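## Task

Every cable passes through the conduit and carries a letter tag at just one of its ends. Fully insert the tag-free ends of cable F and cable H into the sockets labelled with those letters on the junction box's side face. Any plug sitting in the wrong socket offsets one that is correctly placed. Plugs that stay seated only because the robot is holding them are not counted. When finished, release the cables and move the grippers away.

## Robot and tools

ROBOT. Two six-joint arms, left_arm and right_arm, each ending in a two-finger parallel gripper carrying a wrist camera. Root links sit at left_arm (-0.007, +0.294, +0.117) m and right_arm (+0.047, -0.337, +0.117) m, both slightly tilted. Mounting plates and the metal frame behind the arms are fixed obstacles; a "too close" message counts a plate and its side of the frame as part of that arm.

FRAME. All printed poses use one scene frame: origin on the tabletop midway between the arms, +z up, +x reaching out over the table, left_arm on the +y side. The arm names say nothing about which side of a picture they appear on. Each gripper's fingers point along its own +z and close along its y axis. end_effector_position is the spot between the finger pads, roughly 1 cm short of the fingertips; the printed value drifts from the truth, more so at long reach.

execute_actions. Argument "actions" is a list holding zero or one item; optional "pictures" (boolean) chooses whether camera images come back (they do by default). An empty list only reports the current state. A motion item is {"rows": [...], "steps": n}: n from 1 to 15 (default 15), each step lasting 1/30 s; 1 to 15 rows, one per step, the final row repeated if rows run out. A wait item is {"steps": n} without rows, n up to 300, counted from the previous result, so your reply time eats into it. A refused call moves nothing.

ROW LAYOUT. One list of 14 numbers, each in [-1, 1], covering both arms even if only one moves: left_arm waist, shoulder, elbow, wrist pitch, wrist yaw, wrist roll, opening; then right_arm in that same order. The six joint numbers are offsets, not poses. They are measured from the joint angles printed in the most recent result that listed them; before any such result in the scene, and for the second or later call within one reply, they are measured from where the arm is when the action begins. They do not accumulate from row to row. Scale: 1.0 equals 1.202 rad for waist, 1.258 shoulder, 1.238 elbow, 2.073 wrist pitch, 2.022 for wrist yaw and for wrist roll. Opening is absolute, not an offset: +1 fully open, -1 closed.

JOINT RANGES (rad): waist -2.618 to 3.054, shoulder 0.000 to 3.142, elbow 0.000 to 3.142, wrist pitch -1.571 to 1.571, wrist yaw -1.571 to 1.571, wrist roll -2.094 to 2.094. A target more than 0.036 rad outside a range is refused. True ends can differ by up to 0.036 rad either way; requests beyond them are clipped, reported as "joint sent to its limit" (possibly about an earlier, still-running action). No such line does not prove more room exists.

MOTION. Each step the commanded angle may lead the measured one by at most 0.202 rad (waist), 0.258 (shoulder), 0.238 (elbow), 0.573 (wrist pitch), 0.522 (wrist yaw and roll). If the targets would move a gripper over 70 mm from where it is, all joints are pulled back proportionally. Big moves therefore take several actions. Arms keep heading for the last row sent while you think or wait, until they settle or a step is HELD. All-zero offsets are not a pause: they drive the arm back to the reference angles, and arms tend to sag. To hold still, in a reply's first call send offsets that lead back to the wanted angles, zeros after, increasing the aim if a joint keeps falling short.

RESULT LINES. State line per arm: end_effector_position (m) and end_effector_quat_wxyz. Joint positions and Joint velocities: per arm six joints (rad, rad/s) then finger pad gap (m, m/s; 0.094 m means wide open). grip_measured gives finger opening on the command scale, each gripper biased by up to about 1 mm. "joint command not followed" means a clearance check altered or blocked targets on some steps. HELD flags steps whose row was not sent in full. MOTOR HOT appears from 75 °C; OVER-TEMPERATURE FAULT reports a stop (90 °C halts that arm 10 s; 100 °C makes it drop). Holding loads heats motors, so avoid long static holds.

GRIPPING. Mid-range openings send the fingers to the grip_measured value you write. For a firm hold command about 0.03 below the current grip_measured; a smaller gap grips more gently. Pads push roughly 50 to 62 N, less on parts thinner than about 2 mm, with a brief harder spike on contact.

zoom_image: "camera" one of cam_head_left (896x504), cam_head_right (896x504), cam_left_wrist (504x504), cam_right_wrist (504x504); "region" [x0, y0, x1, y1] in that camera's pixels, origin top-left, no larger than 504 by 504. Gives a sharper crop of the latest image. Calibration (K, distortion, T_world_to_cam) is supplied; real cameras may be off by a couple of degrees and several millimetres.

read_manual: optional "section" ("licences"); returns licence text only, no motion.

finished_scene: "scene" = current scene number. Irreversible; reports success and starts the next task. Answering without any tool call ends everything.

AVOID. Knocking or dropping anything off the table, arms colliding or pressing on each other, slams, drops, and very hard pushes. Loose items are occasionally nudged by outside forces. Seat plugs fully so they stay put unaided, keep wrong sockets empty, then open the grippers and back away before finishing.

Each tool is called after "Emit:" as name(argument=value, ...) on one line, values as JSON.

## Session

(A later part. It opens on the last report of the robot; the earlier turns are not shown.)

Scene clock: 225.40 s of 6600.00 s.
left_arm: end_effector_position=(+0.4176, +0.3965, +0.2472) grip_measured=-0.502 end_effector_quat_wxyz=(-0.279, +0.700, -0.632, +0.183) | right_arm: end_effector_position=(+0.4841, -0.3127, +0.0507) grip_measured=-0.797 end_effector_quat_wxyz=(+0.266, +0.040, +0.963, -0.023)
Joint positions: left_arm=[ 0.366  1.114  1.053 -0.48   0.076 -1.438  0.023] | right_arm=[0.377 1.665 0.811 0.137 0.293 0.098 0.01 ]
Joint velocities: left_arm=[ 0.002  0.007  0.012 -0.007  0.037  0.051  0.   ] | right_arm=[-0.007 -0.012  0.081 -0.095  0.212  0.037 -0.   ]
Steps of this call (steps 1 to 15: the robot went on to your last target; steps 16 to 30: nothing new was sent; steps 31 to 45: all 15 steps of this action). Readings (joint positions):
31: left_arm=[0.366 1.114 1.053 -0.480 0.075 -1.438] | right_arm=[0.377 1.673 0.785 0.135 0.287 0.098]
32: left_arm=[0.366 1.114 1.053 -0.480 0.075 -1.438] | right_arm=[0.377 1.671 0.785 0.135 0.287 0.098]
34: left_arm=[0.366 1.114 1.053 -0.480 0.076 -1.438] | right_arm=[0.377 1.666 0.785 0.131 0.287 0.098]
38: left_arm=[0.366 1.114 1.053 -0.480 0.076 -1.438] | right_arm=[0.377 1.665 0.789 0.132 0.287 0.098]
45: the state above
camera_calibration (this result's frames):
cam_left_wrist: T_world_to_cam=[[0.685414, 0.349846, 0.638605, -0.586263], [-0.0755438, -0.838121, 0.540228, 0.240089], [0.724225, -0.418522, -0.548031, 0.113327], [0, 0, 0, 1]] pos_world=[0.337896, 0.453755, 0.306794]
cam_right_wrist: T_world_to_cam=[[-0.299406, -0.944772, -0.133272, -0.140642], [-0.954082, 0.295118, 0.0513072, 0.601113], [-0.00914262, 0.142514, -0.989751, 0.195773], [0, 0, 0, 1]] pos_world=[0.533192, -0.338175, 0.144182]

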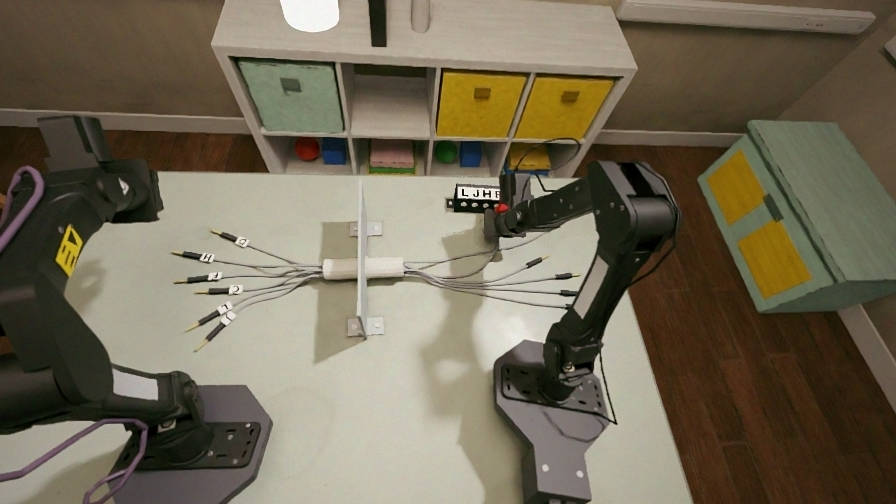

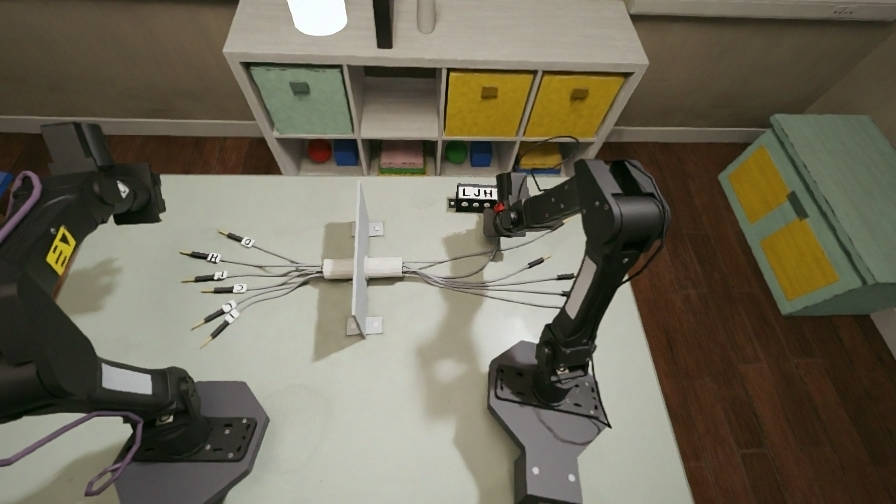

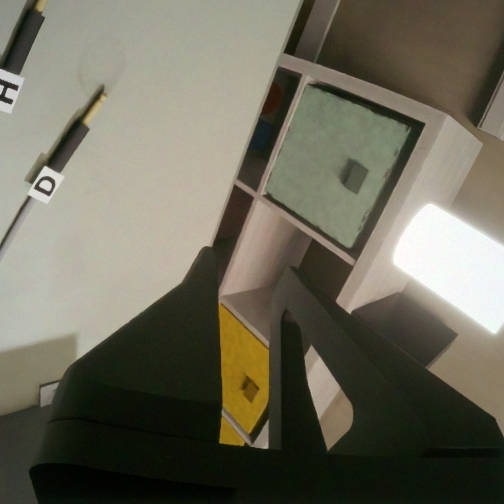

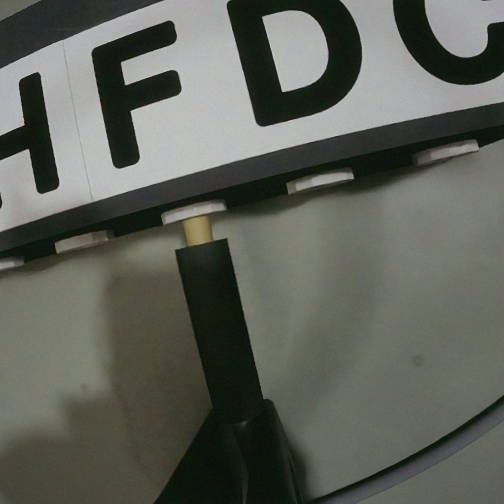

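It's moving. Check where it ended after continuing to target.

Emit:
execute_actions(actions=[{"steps":10}])

Scene clock: 226.13 s of 6600.00 s.
left_arm: end_effector_position=(+0.4176, +0.3965, +0.2472) grip_measured=-0.502 end_effector_quat_wxyz=(-0.279, +0.700, -0.632, +0.183) | right_arm: end_effector_position=(+0.4861, -0.3134, +0.0521) grip_measured=-0.797 end_effector_quat_wxyz=(+0.269, +0.041, +0.962, -0.024)
Joint positions: left_arm=[ 0.366  1.114  1.053 -0.48   0.076 -1.438  0.023] | right_arm=[0.377 1.665 0.815 0.14  0.297 0.098 0.01 ]
Joint velocities: left_arm=[-0.002  0.002 -0.017 -0.007 -0.007  0.022 -0.001] | right_arm=[-0.007  0.002 -0.007  0.022  0.007 -0.066  0.   ]
Steps of this call (steps 1 to 15: the robot went on to your last target; steps 16 to 22: nothing new was sent). Readings (joint positions):
1: left_arm=[0.366 1.114 1.053 -0.480 0.076 -1.438] | right_arm=[0.377 1.665 0.812 0.137 0.294 0.098]
2: left_arm=[0.366 1.114 1.053 -0.480 0.076 -1.438] | right_arm=[0.377 1.665 0.814 0.138 0.296 0.098]
4: left_arm=[0.366 1.114 1.053 -0.480 0.076 -1.438] | right_arm=[0.377 1.665 0.815 0.140 0.297 0.098]
8: left_arm=[0.366 1.114 1.053 -0.480 0.076 -1.438] | right_arm=[0.377 1.665 0.815 0.140 0.297 0.098]
22: the state above
All arms were judged still, so your last target was given up. Only a new action makes them travel on or press farther. Fingers that are still opening or closing keep moving.
camera_calibration (this result's frames):
cam_left_wrist: T_world_to_cam=[[0.685414, 0.349846, 0.638605, -0.586263], [-0.0755438, -0.838121, 0.540228, 0.240089], [0.724225, -0.418522, -0.548031, 0.113327], [0, 0, 0, 1]] pos_world=[0.337896, 0.453755, 0.306794]
cam_right_wrist: T_world_to_cam=[[-0.301478, -0.944153, -0.132986, -0.13925], [-0.95347, 0.29819, 0.0444684, 0.604187], [-0.00232986, 0.140205, -0.99012, 0.193214], [0, 0, 0, 1]] pos_world=[0.534544, -0.338725, 0.14592]

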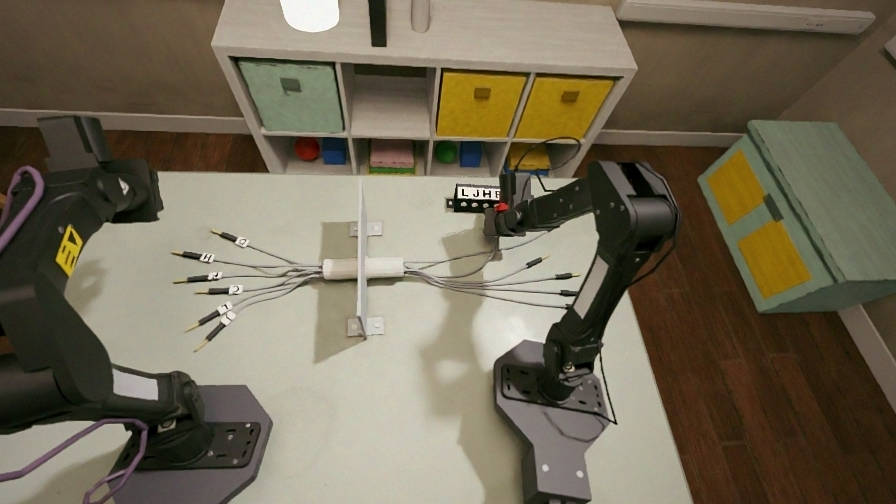

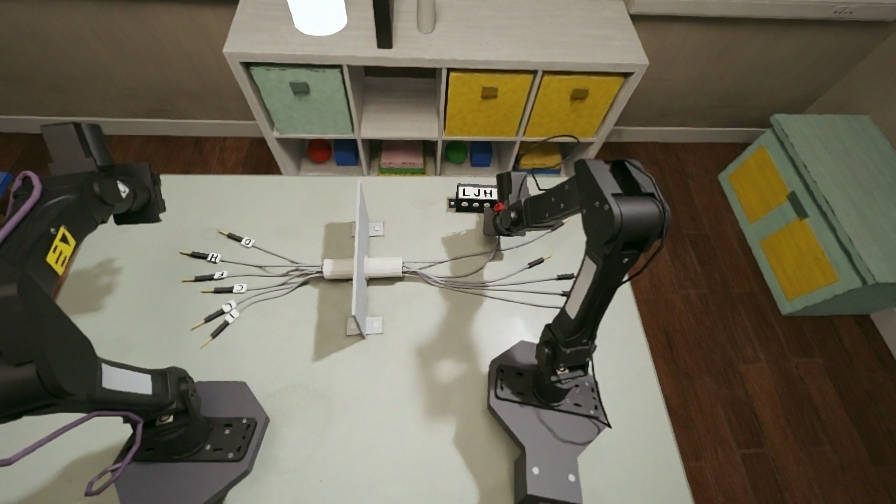

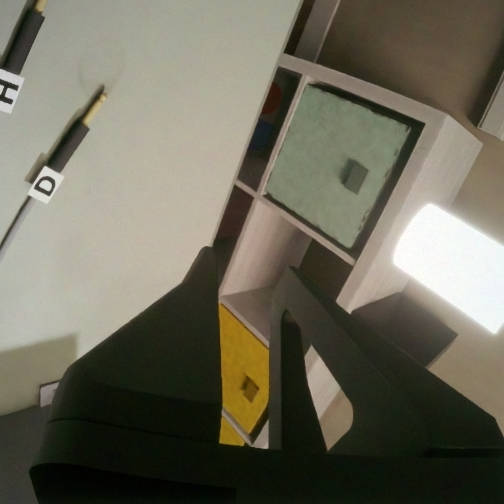

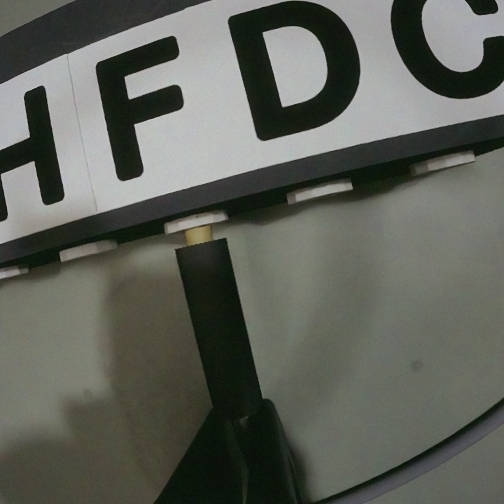

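A few mm left.

Emit:
execute_actions(actions=[{"rows":[[0,0,0,0,0,0,-0.5,0,0.005,0.03,0.04,-0.005,0,-0.8],[0,0,0,0,0,0,-0.5,0,0.005,0.05,0.06,-0.005,0,-0.8],[0,0,0,0,0,0,-0.5,0,0.005,0.07,0.08,-0.005,0,-0.8],[0,0,0,0,0,0,-0.5,0,0.005,0.09,0.1,-0.005,0,-0.8],[0,0,0,0,0,0,-0.5,0,0.005,0.11,0.12,-0.005,0,-0.8],[0,0,0,0,0,0,-0.5,0,0.005,0.13,0.14,-0.005,0,-0.8]],"steps":15}], pictures=false)

Emit:
execute_actions(actions=[{"steps":10}])

Scene clock: 227.40 s of 6600.00 s.
left_arm: end_effector_position=(+0.4176, +0.3965, +0.2472) grip_measured=-0.502 end_effector_quat_wxyz=(-0.279, +0.700, -0.632, +0.183) | right_arm: end_effector_position=(+0.4870, -0.3139, +0.0492) grip_measured=-0.797 end_effector_quat_wxyz=(+0.257, +0.039, +0.965, -0.029)
Joint positions: left_arm=[ 0.366  1.114  1.053 -0.48   0.076 -1.438  0.023] | right_arm=[0.377 1.681 0.842 0.102 0.303 0.098 0.01 ]
Joint velocities: left_arm=[ 0.022  0.012  0.002 -0.007 -0.037 -0.022 -0.   ] | right_arm=[-0.002 -0.012  0.017  0.051 -0.037 -0.022 -0.001]
Steps of this call (steps 1 to 23: nothing new was sent; steps 24 to 38: all 15 steps of this action). Readings (joint positions):
24: left_arm=[0.366 1.114 1.053 -0.480 0.076 -1.438] | right_arm=[0.377 1.666 0.815 0.136 0.297 0.098]
25: left_arm=[0.366 1.114 1.053 -0.480 0.076 -1.438] | right_arm=[0.377 1.668 0.815 0.138 0.297 0.098]
27: left_arm=[0.366 1.114 1.053 -0.480 0.076 -1.438] | right_arm=[0.377 1.675 0.823 0.135 0.300 0.098]
31: left_arm=[0.366 1.114 1.053 -0.480 0.076 -1.438] | right_arm=[0.377 1.680 0.835 0.116 0.303 0.098]
38: the state above

Scene clock: 227.73 s of 6600.00 s.
left_arm: end_effector_position=(+0.4176, +0.3965, +0.2472) grip_measured=-0.502 end_effector_quat_wxyz=(-0.279, +0.700, -0.632, +0.183) | right_arm: end_effector_position=(+0.4869, -0.3139, +0.0492) grip_measured=-0.797 end_effector_quat_wxyz=(+0.256, +0.039, +0.965, -0.030)
Joint positions: left_arm=[ 0.366  1.114  1.053 -0.48   0.076 -1.438  0.023] | right_arm=[0.377 1.681 0.844 0.099 0.303 0.098 0.01 ]
Joint velocities: left_arm=[ 0.007  0.002  0.002 -0.007  0.022 -0.022 -0.   ] | right_arm=[-0.027 -0.002  0.022 -0.022 -0.022 -0.007 -0.001]
Steps of this call (steps 1 to 10: the robot went on to your last target). Readings (joint positions):
1: left_arm=[0.366 1.114 1.053 -0.480 0.076 -1.438] | right_arm=[0.377 1.681 0.843 0.101 0.303 0.098]
2: left_arm=[0.366 1.114 1.053 -0.480 0.076 -1.438] | right_arm=[0.377 1.681 0.843 0.101 0.303 0.098]
4: left_arm=[0.366 1.114 1.053 -0.480 0.076 -1.438] | right_arm=[0.377 1.681 0.844 0.100 0.303 0.098]
8: left_arm=[0.366 1.114 1.053 -0.480 0.076 -1.438] | right_arm=[0.377 1.681 0.844 0.099 0.303 0.098]
10: the state above
camera_calibration (this result's frames):
cam_left_wrist: T_world_to_cam=[[0.685414, 0.349846, 0.638605, -0.586263], [-0.0755438, -0.838121, 0.540228, 0.240089], [0.724225, -0.418522, -0.548031, 0.113327], [0, 0, 0, 1]] pos_world=[0.337896, 0.453755, 0.306794]
cam_right_wrist: T_world_to_cam=[[-0.303435, -0.945806, -0.115664, -0.140355], [-0.952417, 0.297388, 0.0667971, 0.603348], [-0.0287801, 0.130429, -0.99104, 0.200316], [0, 0, 0, 1]] pos_world=[0.537815, -0.338303, 0.141986]

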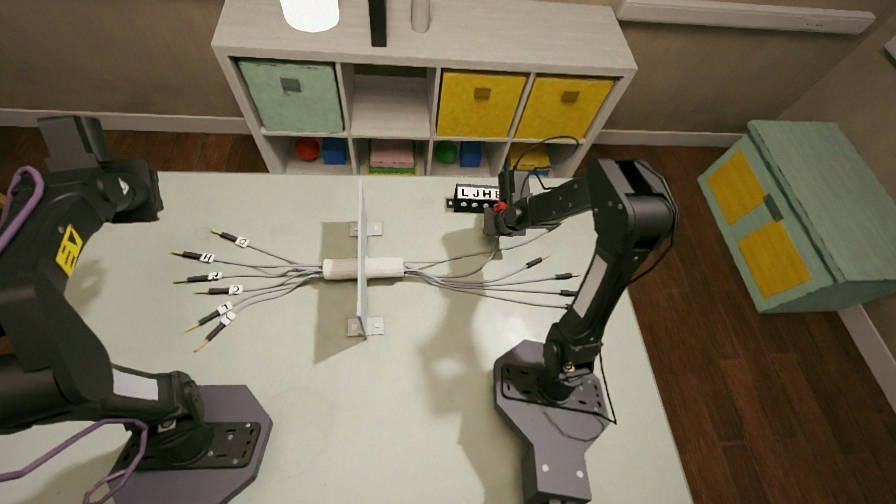

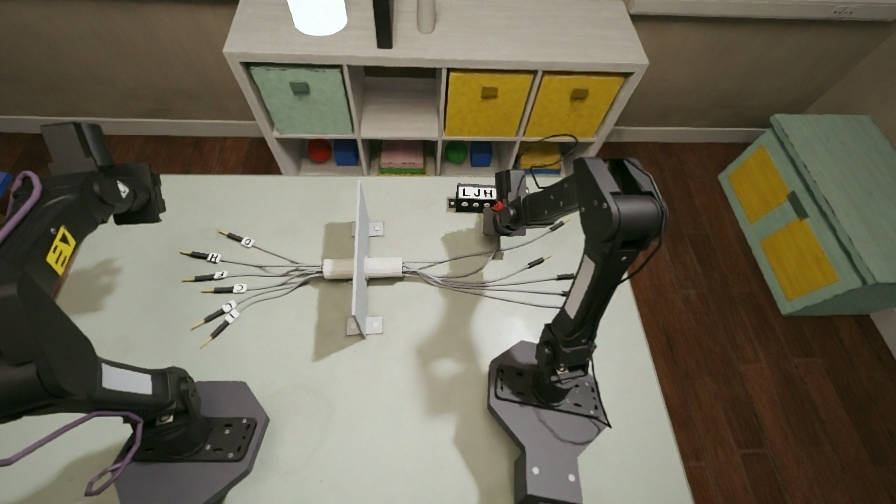

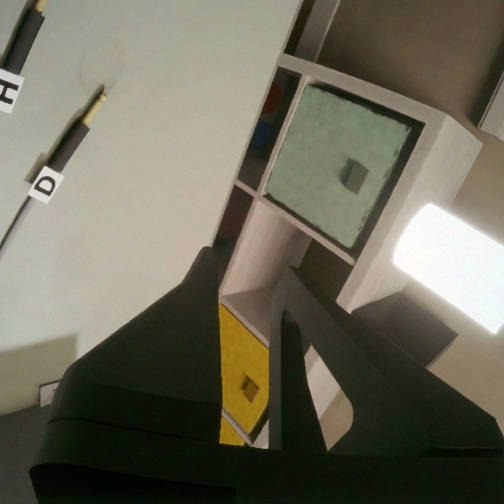

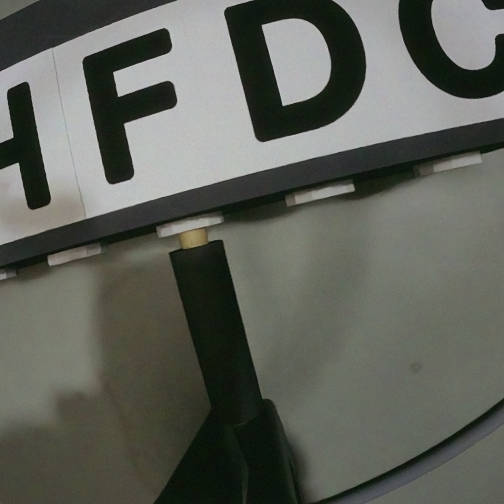

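Emit:
execute_actions(actions=[{"rows":[[0,0,0,0,0,0,-0.5,0,-0.03,-0.01,0.02,-0.005,0,-0.8],[0,0,0,0,0,0,-0.5,0,-0.045,-0.01,0.03,-0.005,0,-0.8],[0,0,0,0,0,0,-0.5,0,-0.045,0,0.04,-0.005,0,-0.8],[0,0,0,0,0,0,-0.5,0,-0.045,0.01,0.05,-0.005,0,-0.8],[0,0,0,0,0,0,-0.5,0,-0.04,0.03,0.07,-0.005,0,-0.8],[0,0,0,0,0,0,-0.5,0,-0.04,0.05,0.09,-0.005,0,-0.8],[0,0,0,0,0,0,-0.5,0,-0.04,0.07,0.11,-0.005,0,-0.8],[0,0,0,0,0,0,-0.5,0,-0.04,0.09,0.13,-0.005,0,-0.8],[0,0,0,0,0,0,-0.5,0,-0.04,0.11,0.15,-0.005,0,-0.8]],"steps":15}], pictures=false)

Emit:
execute_actions(actions=[{"steps":10}])

Scene clock: 229.73 s of 6600.00 s.
left_arm: end_effector_position=(+0.4176, +0.3965, +0.2472) grip_measured=-0.502 end_effector_quat_wxyz=(-0.279, +0.700, -0.632, +0.183) | right_arm: end_effector_position=(+0.4889, -0.3140, +0.0524) grip_measured=-0.797 end_effector_quat_wxyz=(+0.263, +0.040, +0.964, -0.028)
Joint positions: left_arm=[ 0.366  1.114  1.053 -0.48   0.076 -1.438  0.023] | right_arm=[0.377 1.673 0.841 0.108 0.302 0.098 0.01 ]
Joint velocities: left_arm=[-0.017  0.007 -0.012 -0.081 -0.007 -0.066  0.001] | right_arm=[-0.007 -0.017  0.002  0.007 -0.022 -0.037 -0.   ]
Steps of this call (steps 1 to 15: the robot went on to your last target; steps 16 to 45: nothing new was sent; steps 46 to 60: all 15 steps of this action). Readings (joint positions):
46: left_arm=[0.366 1.114 1.053 -0.480 0.076 -1.438] | right_arm=[0.377 1.681 0.841 0.093 0.303 0.098]
47: left_arm=[0.366 1.114 1.053 -0.480 0.076 -1.438] | right_arm=[0.377 1.679 0.840 0.095 0.303 0.098]
49: left_arm=[0.366 1.114 1.053 -0.480 0.076 -1.438] | right_arm=[0.377 1.674 0.840 0.095 0.302 0.098]
53: left_arm=[0.366 1.114 1.053 -0.480 0.076 -1.438] | right_arm=[0.377 1.673 0.841 0.108 0.302 0.098]
60: the state above

Scene clock: 230.07 s of 6600.00 s.
left_arm: end_effector_position=(+0.4176, +0.3965, +0.2472) grip_measured=-0.502 end_effector_quat_wxyz=(-0.279, +0.700, -0.632, +0.183) | right_arm: end_effector_position=(+0.4889, -0.3140, +0.0524) grip_measured=-0.797 end_effector_quat_wxyz=(+0.263, +0.040, +0.964, -0.028)
Joint positions: left_arm=[ 0.366  1.114  1.053 -0.48   0.076 -1.438  0.023] | right_arm=[0.377 1.673 0.841 0.108 0.302 0.098 0.01 ]
Joint velocities: left_arm=[-0.017 -0.012 -0.002 -0.007  0.037  0.051  0.   ] | right_arm=[-0.002 -0.012  0.002  0.007 -0.037 -0.007 -0.   ]
Steps of this call (steps 1 to 10: the robot went on to your last target). Readings (joint positions):
1: left_arm=[0.366 1.114 1.053 -0.480 0.076 -1.438] | right_arm=[0.377 1.673 0.841 0.108 0.302 0.098]
2: left_arm=[0.366 1.114 1.053 -0.480 0.076 -1.438] | right_arm=[0.377 1.673 0.841 0.108 0.302 0.098]
4: left_arm=[0.366 1.114 1.053 -0.480 0.076 -1.438] | right_arm=[0.377 1.673 0.841 0.108 0.302 0.098]
8: left_arm=[0.366 1.114 1.053 -0.480 0.076 -1.438] | right_arm=[0.377 1.673 0.841 0.108 0.302 0.098]
10: the state above
camera_calibration (this result's frames):
cam_left_wrist: T_world_to_cam=[[0.685414, 0.349846, 0.638605, -0.586263], [-0.0755438, -0.838121, 0.540228, 0.240089], [0.724225, -0.418522, -0.548031, 0.113327], [0, 0, 0, 1]] pos_world=[0.337896, 0.453755, 0.306794]
cam_right_wrist: T_world_to_cam=[[-0.303432, -0.944906, -0.122806, -0.13876], [-0.952729, 0.298785, 0.055089, 0.60622], [-0.0153613, 0.133717, -0.9909, 0.198032], [0, 0, 0, 1]] pos_world=[0.538502, -0.338725, 0.145794]

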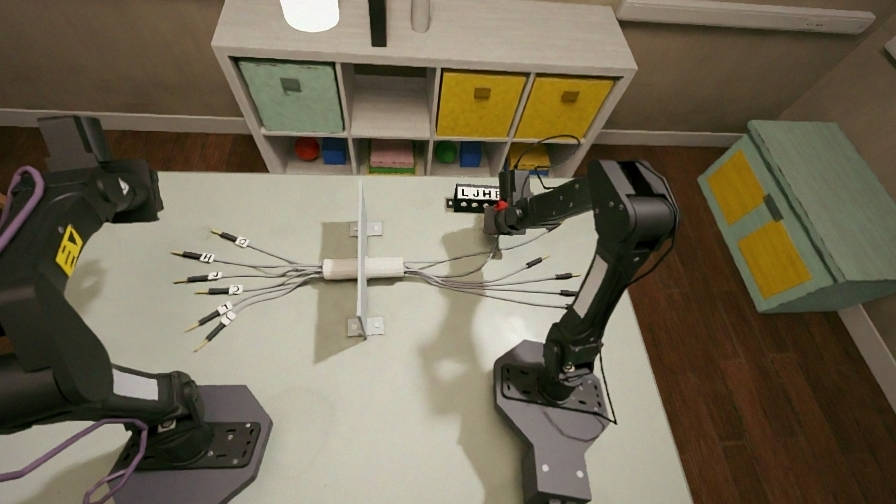

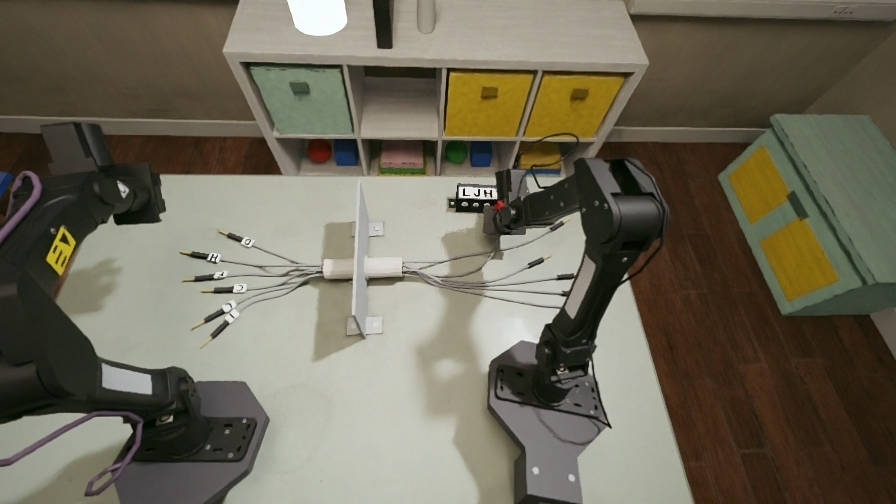

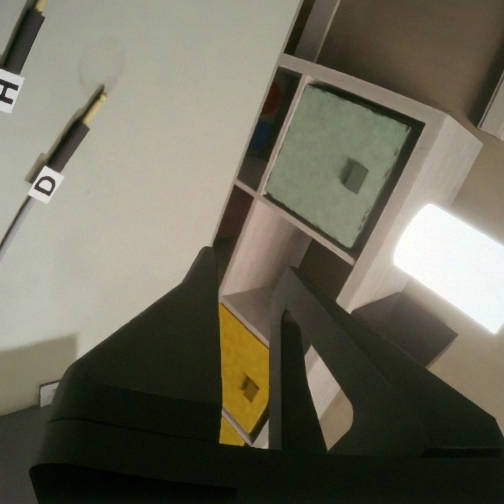

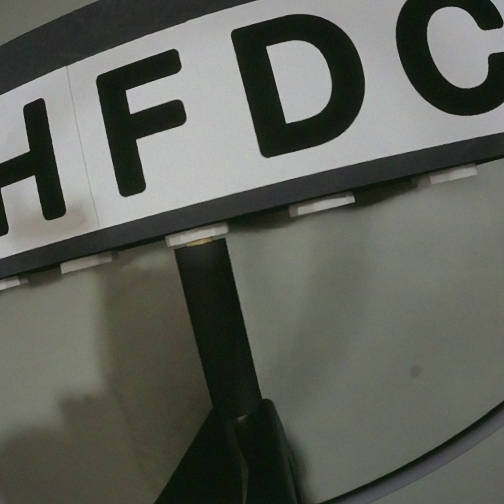

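Nearly; a sliver remains. One more.

Emit:
execute_actions(actions=[{"rows":[[0,0,0,0,0,0,-0.5,0,-0.02,0,0.03,-0.005,0,-0.8],[0,0,0,0,0,0,-0.5,0,-0.035,0.01,0.05,-0.005,0,-0.8],[0,0,0,0,0,0,-0.5,0,-0.04,0.03,0.07,-0.005,0,-0.8],[0,0,0,0,0,0,-0.5,0,-0.04,0.05,0.09,-0.005,0,-0.8],[0,0,0,0,0,0,-0.5,0,-0.04,0.07,0.11,-0.005,0,-0.8],[0,0,0,0,0,0,-0.5,0,-0.04,0.09,0.13,-0.005,0,-0.8],[0,0,0,0,0,0,-0.5,0,-0.04,0.11,0.15,-0.005,0,-0.8],[0,0,0,0,0,0,-0.5,0,-0.04,0.12,0.17,-0.005,0,-0.8]],"steps":15}], pictures=false)

Emit:
execute_actions(actions=[{"rows":[[0,0,0,0,0,0,-0.5,0,0,0,0,0,0,-0.8],[0,0,0,0,0,0,-0.5,0,0,0,0,0,0,-0.5],[0,0,0,0,0,0,-0.5,0,-0.02,-0.03,0.01,0,0,-0.3],[0,0,0,0,0,0,-0.5,0,-0.04,-0.06,0.02,0,0,-0.3],[0,0,0,0,0,0,-0.5,0,-0.06,-0.09,0.03,0,0,-0.3]],"steps":15}])

Scene clock: 231.73 s of 6600.00 s.
left_arm: end_effector_position=(+0.4176, +0.3965, +0.2472) grip_measured=-0.502 end_effector_quat_wxyz=(-0.279, +0.700, -0.632, +0.183) | right_arm: end_effector_position=(+0.4888, -0.3140, +0.0523) grip_measured=-0.797 end_effector_quat_wxyz=(+0.263, +0.040, +0.964, -0.028)
Joint positions: left_arm=[ 0.366  1.114  1.053 -0.48   0.076 -1.438  0.023] | right_arm=[0.377 1.673 0.84  0.109 0.302 0.098 0.01 ]
Joint velocities: left_arm=[-0.002  0.002 -0.007  0.022  0.007  0.051 -0.001] | right_arm=[-0.022 -0.002  0.002  0.007  0.051 -0.037  0.001]
Steps of this call (steps 1 to 15: the robot went on to your last target; steps 16 to 35: nothing new was sent; steps 36 to 50: all 15 steps of this action). Readings (joint positions):
36: left_arm=[0.366 1.114 1.053 -0.480 0.076 -1.438] | right_arm=[0.377 1.673 0.840 0.104 0.302 0.098]
37: left_arm=[0.366 1.114 1.053 -0.480 0.076 -1.438] | right_arm=[0.377 1.673 0.840 0.104 0.302 0.098]
39: left_arm=[0.366 1.114 1.053 -0.480 0.076 -1.438] | right_arm=[0.377 1.673 0.840 0.109 0.302 0.098]
43: left_arm=[0.366 1.114 1.053 -0.480 0.076 -1.438] | right_arm=[0.377 1.673 0.840 0.109 0.302 0.098]
50: the state above

Scene clock: 232.23 s of 6600.00 s.
left_arm: end_effector_position=(+0.4176, +0.3965, +0.2472) grip_measured=-0.502 end_effector_quat_wxyz=(-0.279, +0.700, -0.632, +0.183) | right_arm: end_effector_position=(+0.4629, -0.3166, +0.0459) grip_measured=-0.303 end_effector_quat_wxyz=(+0.255, +0.038, +0.966, -0.029)
Joint positions: left_arm=[ 0.366  1.114  1.053 -0.48   0.076 -1.438  0.023] | right_arm=[0.377 1.63  0.739 0.149 0.302 0.098 0.033]
Joint velocities: left_arm=[ 0.002  0.002  0.007  0.037 -0.051 -0.022 -0.   ] | right_arm=[-0.002 -0.007  0.007  0.037 -0.007 -0.051  0.   ]
Steps of this call (steps 1 to 15: all 15 steps of this action). Readings (joint positions):
1: left_arm=[0.366 1.114 1.053 -0.480 0.076 -1.438] | right_arm=[0.377 1.673 0.839 0.102 0.302 0.098]
2: left_arm=[0.366 1.114 1.053 -0.480 0.076 -1.438] | right_arm=[0.377 1.673 0.839 0.101 0.302 0.098]
4: left_arm=[0.366 1.114 1.053 -0.480 0.076 -1.438] | right_arm=[0.377 1.670 0.828 0.116 0.302 0.098]
8: left_arm=[0.366 1.114 1.053 -0.480 0.076 -1.438] | right_arm=[0.377 1.631 0.749 0.140 0.302 0.098]
15: the state above
camera_calibration (this result's frames):
cam_left_wrist: T_world_to_cam=[[0.685454, 0.349866, 0.63855, -0.586262], [-0.0757811, -0.837947, 0.540465, 0.240007], [0.724161, -0.418854, -0.547861, 0.113403], [0, 0, 0, 1]] pos_world=[0.337922, 0.453725, 0.306771]
cam_right_wrist: T_world_to_cam=[[-0.302546, -0.94612, -0.115428, -0.151036], [-0.952586, 0.296039, 0.0702865, 0.581], [-0.0323284, 0.13122, -0.990826, 0.198563], [0, 0, 0, 1]] pos_world=[0.514177, -0.340952, 0.138472]

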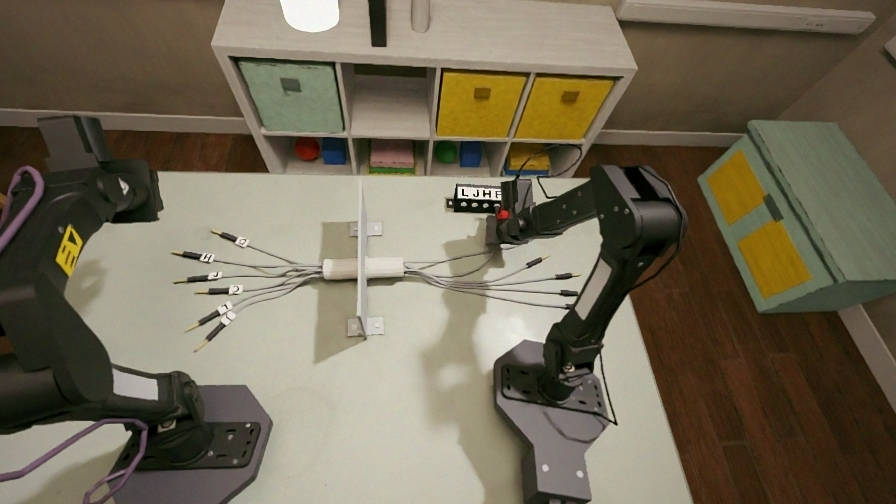

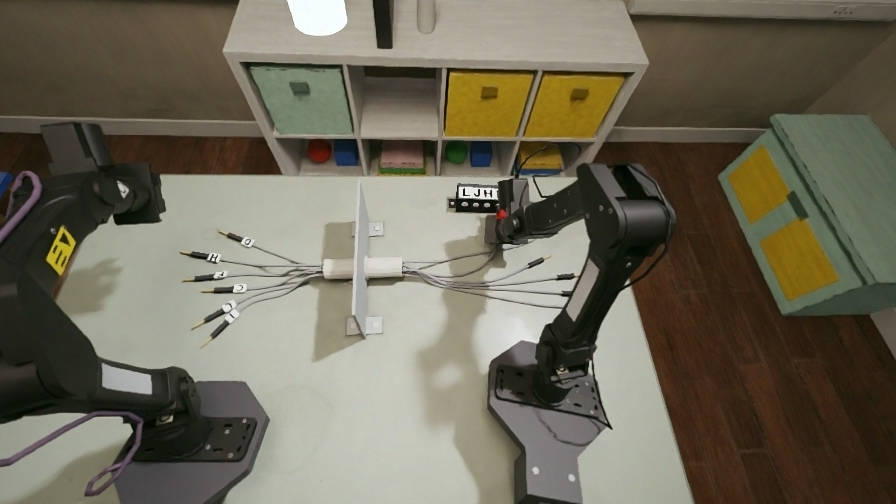

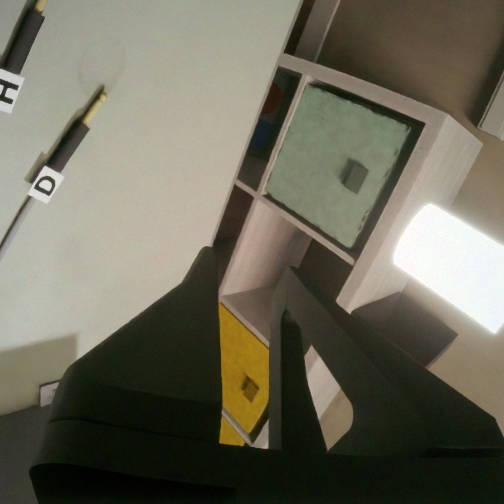

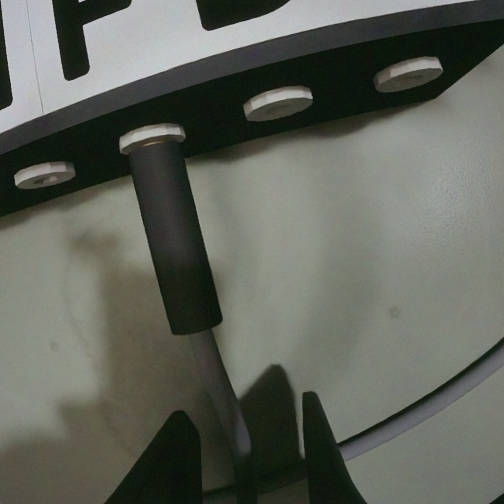

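Emit:
execute_actions(actions=[{"rows":[[0,0,0,0,0,0,-0.5,0,-0.06,0,0.01,0,0,-0.3],[0,0,0,0,0,0,-0.5,0,-0.12,0,0.01,0,0,-0.3],[0,0,0,0,0,0,-0.5,0,-0.18,0,0.01,0,0,-0.3],[0,0,0,0,0,0,-0.5,0,-0.25,-0.03,0,0,0,-0.3],[0,0,0,0,0,0,-0.5,0,-0.25,-0.06,0,0,0,-0.3],[0,0,0,0,0,0,-0.5,-0.02,-0.25,-0.06,-0.05,0.04,0.1,-0.3],[0,0,0,0,0,0,-0.5,-0.04,-0.25,-0.06,-0.1,0.08,0.2,-0.3],[0,0,0,0,0,0,-0.5,-0.06,-0.25,-0.06,-0.16,0.12,0.3,-0.3],[0,0,0,0,0,0,-0.5,-0.072,-0.25,-0.06,-0.222,0.154,0.462,-0.3]],"steps":15}], pictures=false)

Emit:
execute_actions(actions=[{"steps":12}])

Scene clock: 236.27 s of 6600.00 s.
left_arm: end_effector_position=(+0.4176, +0.3965, +0.2472) grip_measured=-0.502 end_effector_quat_wxyz=(-0.279, +0.700, -0.632, +0.183) | right_arm: end_effector_position=(+0.4033, -0.4039, +0.1032) grip_measured=-0.303 end_effector_quat_wxyz=(+0.255, +0.418, +0.867, -0.092)
Joint positions: left_arm=[ 0.366  1.114  1.053 -0.48   0.076 -1.438  0.023] | right_arm=[ 0.296  1.304  0.673 -0.208  0.548  0.821  0.033]
Joint velocities: left_arm=[-0.002  0.002 -0.007 -0.081  0.007 -0.007 -0.   ] | right_arm=[-0.007  0.012 -0.1   -0.813  0.359  1.355  0.   ]
Steps of this call (steps 1 to 15: the robot went on to your last target; steps 16 to 90: nothing new was sent; then 0.53 s passed at rest; steps 91 to 105: all 15 steps of this action). Readings (joint positions):
91: left_arm=[0.366 1.114 1.053 -0.480 0.076 -1.438] | right_arm=[0.377 1.626 0.739 0.155 0.302 0.098]
92: left_arm=[0.366 1.114 1.053 -0.480 0.076 -1.438] | right_arm=[0.377 1.612 0.739 0.149 0.301 0.098]
94: left_arm=[0.366 1.114 1.053 -0.480 0.076 -1.438] | right_arm=[0.377 1.529 0.728 0.136 0.299 0.098]
98: left_arm=[0.366 1.114 1.053 -0.480 0.076 -1.438] | right_arm=[0.361 1.322 0.702 0.089 0.362 0.274]
105: the state above

Scene clock: 236.67 s of 6600.00 s.
left_arm: end_effector_position=(+0.4176, +0.3965, +0.2472) grip_measured=-0.502 end_effector_quat_wxyz=(-0.279, +0.700, -0.632, +0.183) | right_arm: end_effector_position=(+0.3839, -0.4112, +0.0989) grip_measured=-0.303 end_effector_quat_wxyz=(+0.239, +0.490, +0.832, -0.108)
Joint positions: left_arm=[ 0.366  1.114  1.053 -0.48   0.076 -1.438  0.023] | right_arm=[ 0.296  1.304  0.671 -0.292  0.592  1.01   0.033]
Joint velocities: left_arm=[-0.002 -0.002  0.027  0.022 -0.066  0.037 -0.001] | right_arm=[-0.017 -0.007 -0.007 -0.037 -0.066  0.066 -0.001]
Steps of this call (steps 1 to 12: the robot went on to your last target). Readings (joint positions):
1: left_arm=[0.366 1.114 1.053 -0.480 0.076 -1.438] | right_arm=[0.296 1.304 0.671 -0.232 0.558 0.862]
2: left_arm=[0.366 1.114 1.053 -0.480 0.076 -1.438] | right_arm=[0.296 1.304 0.671 -0.249 0.566 0.895]
4: left_arm=[0.366 1.114 1.053 -0.480 0.076 -1.438] | right_arm=[0.296 1.304 0.671 -0.268 0.577 0.941]
8: left_arm=[0.366 1.114 1.053 -0.480 0.076 -1.438] | right_arm=[0.296 1.304 0.671 -0.286 0.588 0.991]
12: the state above
camera_calibration (this result's frames):
cam_left_wrist: T_world_to_cam=[[0.685454, 0.349866, 0.63855, -0.586262], [-0.0757811, -0.837947, 0.540465, 0.240007], [0.724161, -0.418854, -0.547861, 0.113403], [0, 0, 0, 1]] pos_world=[0.337922, 0.453725, 0.306771]
cam_right_wrist: T_world_to_cam=[[-0.935179, -0.288279, -0.205757, 0.263999], [-0.30956, 0.947561, 0.0793756, 0.550154], [0.172085, 0.137924, -0.975379, 0.183691], [0, 0, 0, 1]] pos_world=[0.385582, -0.470535, 0.189819]

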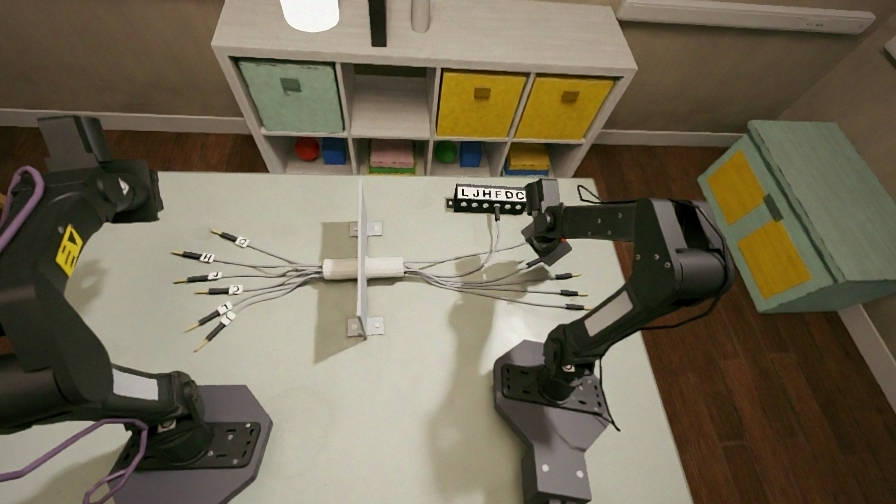

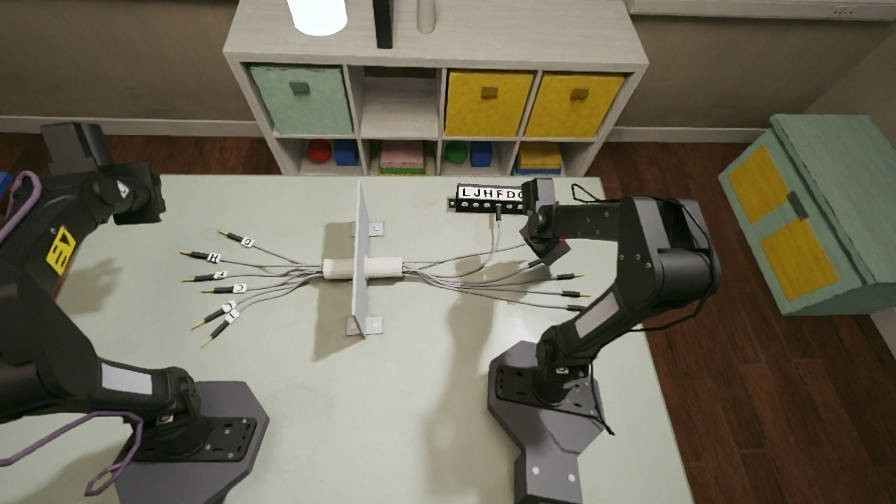

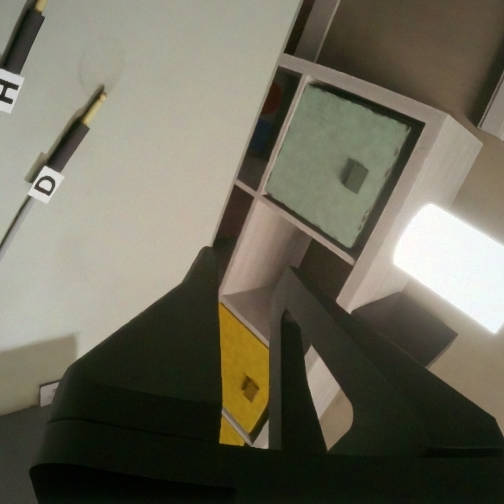

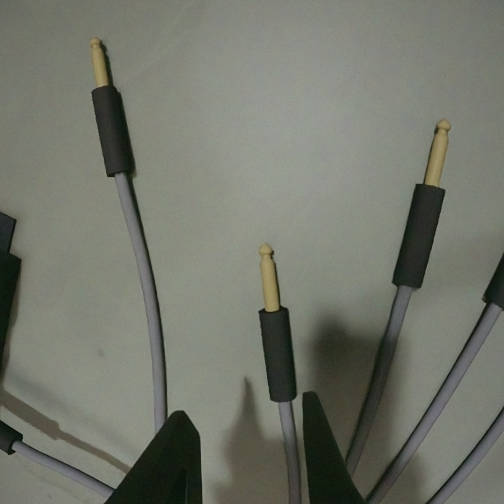

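Emit:
execute_actions(actions=[{"rows":[[0,0,0,0,0,0,-0.5,0.01,0.05,-0.01,0.03,0.005,0.02,-0.3],[0,0,0,0,0,0,-0.5,0.02,0.1,-0.02,0.06,0.01,0.045,-0.3],[0,0,0,0,0,0,-0.5,0.03,0.15,-0.023,0.09,0.014,0.045,-0.3],[0,0,0,0,0,0,-0.5,0.03,0.2,-0.023,0.11,0.014,0.045,-0.3]],"steps":15}], pictures=false)

Emit:
execute_actions(actions=[{"steps":8}])

Scene clock: 240.10 s of 6600.00 s.
left_arm: end_effector_position=(+0.4176, +0.3965, +0.2472) grip_measured=-0.502 end_effector_quat_wxyz=(-0.279, +0.700, -0.632, +0.183) | right_arm: end_effector_position=(+0.3802, -0.3953, +0.0355) grip_measured=-0.303 end_effector_quat_wxyz=(+0.214, +0.503, +0.829, -0.119)
Joint positions: left_arm=[ 0.366  1.114  1.053 -0.48   0.076 -1.438  0.023] | right_arm=[ 0.319  1.568  0.647 -0.09   0.603  1.09   0.033]
Joint velocities: left_arm=[-0.002 -0.022 -0.027  0.081  0.022 -0.081  0.   ] | right_arm=[ 0.002  0.007 -0.002  0.125 -0.051  0.051 -0.001]
Steps of this call (steps 1 to 30: the robot went on to your last target; steps 31 to 88: nothing new was sent; steps 89 to 103: all 15 steps of this action). Readings (joint positions):
89: left_arm=[0.366 1.114 1.053 -0.480 0.076 -1.438] | right_arm=[0.296 1.309 0.671 -0.290 0.595 1.027]
90: left_arm=[0.366 1.114 1.053 -0.480 0.076 -1.438] | right_arm=[0.297 1.326 0.671 -0.271 0.598 1.037]
92: left_arm=[0.366 1.114 1.053 -0.480 0.076 -1.438] | right_arm=[0.305 1.409 0.671 -0.200 0.606 1.057]
96: left_arm=[0.366 1.114 1.053 -0.480 0.076 -1.438] | right_arm=[0.319 1.562 0.656 -0.126 0.603 1.078]
103: the state above

Scene clock: 240.37 s of 6600.00 s.
left_arm: end_effector_position=(+0.4176, +0.3965, +0.2472) grip_measured=-0.502 end_effector_quat_wxyz=(-0.279, +0.700, -0.632, +0.183) | right_arm: end_effector_position=(+0.3829, -0.3952, +0.0361) grip_measured=-0.303 end_effector_quat_wxyz=(+0.218, +0.506, +0.826, -0.115)
Joint positions: left_arm=[ 0.366  1.114  1.053 -0.48   0.076 -1.438  0.023] | right_arm=[ 0.319  1.568  0.647 -0.077  0.603  1.092  0.033]
Joint velocities: left_arm=[-0.002  0.007  0.002  0.007 -0.037 -0.022  0.001] | right_arm=[ 0.002  0.002  0.012  0.037 -0.037 -0.051 -0.   ]
Steps of this call (steps 1 to 8: the robot went on to your last target). Readings (joint positions):
1: left_arm=[0.366 1.114 1.053 -0.480 0.076 -1.438] | right_arm=[0.319 1.568 0.647 -0.086 0.603 1.090]
2: left_arm=[0.366 1.114 1.053 -0.480 0.076 -1.438] | right_arm=[0.319 1.568 0.647 -0.084 0.603 1.091]
4: left_arm=[0.366 1.114 1.053 -0.480 0.076 -1.438] | right_arm=[0.319 1.568 0.647 -0.081 0.603 1.092]
8: the state above
camera_calibration (this result's frames):
cam_left_wrist: T_world_to_cam=[[0.685454, 0.349866, 0.63855, -0.586262], [-0.0757811, -0.837947, 0.540465, 0.240007], [0.724161, -0.418854, -0.547861, 0.113403], [0, 0, 0, 1]] pos_world=[0.337922, 0.453725, 0.306771]
cam_right_wrist: T_world_to_cam=[[-0.952881, -0.246826, -0.176338, 0.276805], [-0.267219, 0.958131, 0.102849, 0.526783], [0.143569, 0.145124, -0.978942, 0.13435], [0, 0, 0, 1]] pos_world=[0.38524, -0.455902, 0.126153]

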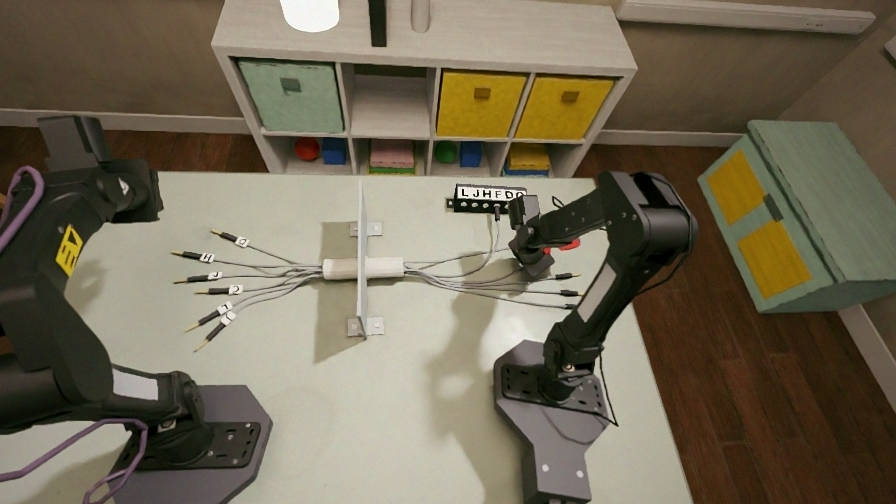

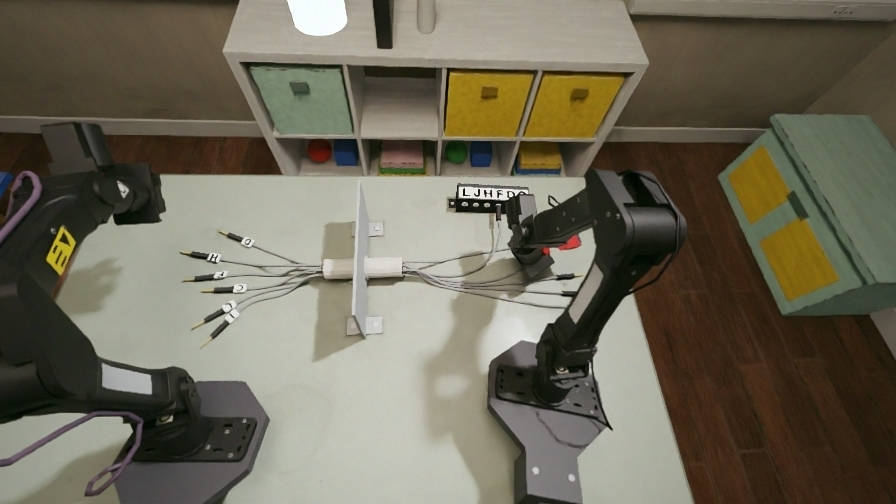

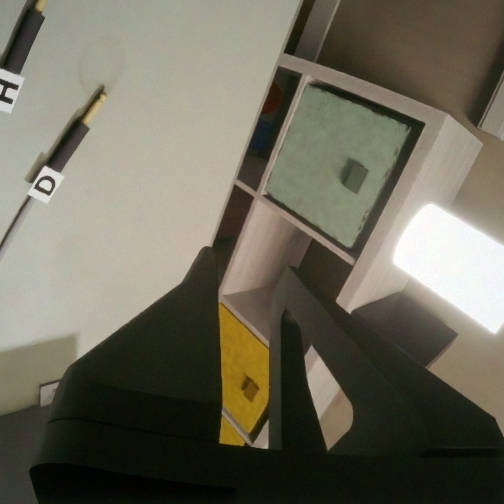

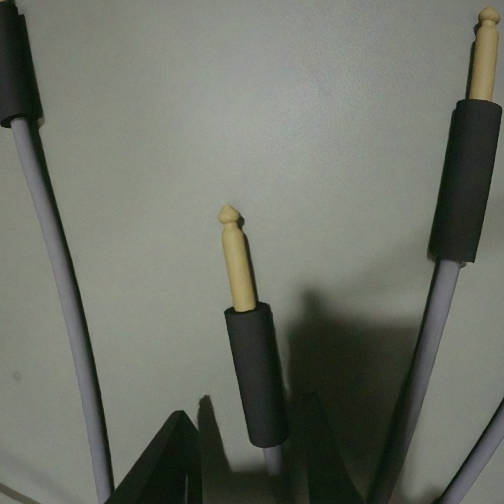

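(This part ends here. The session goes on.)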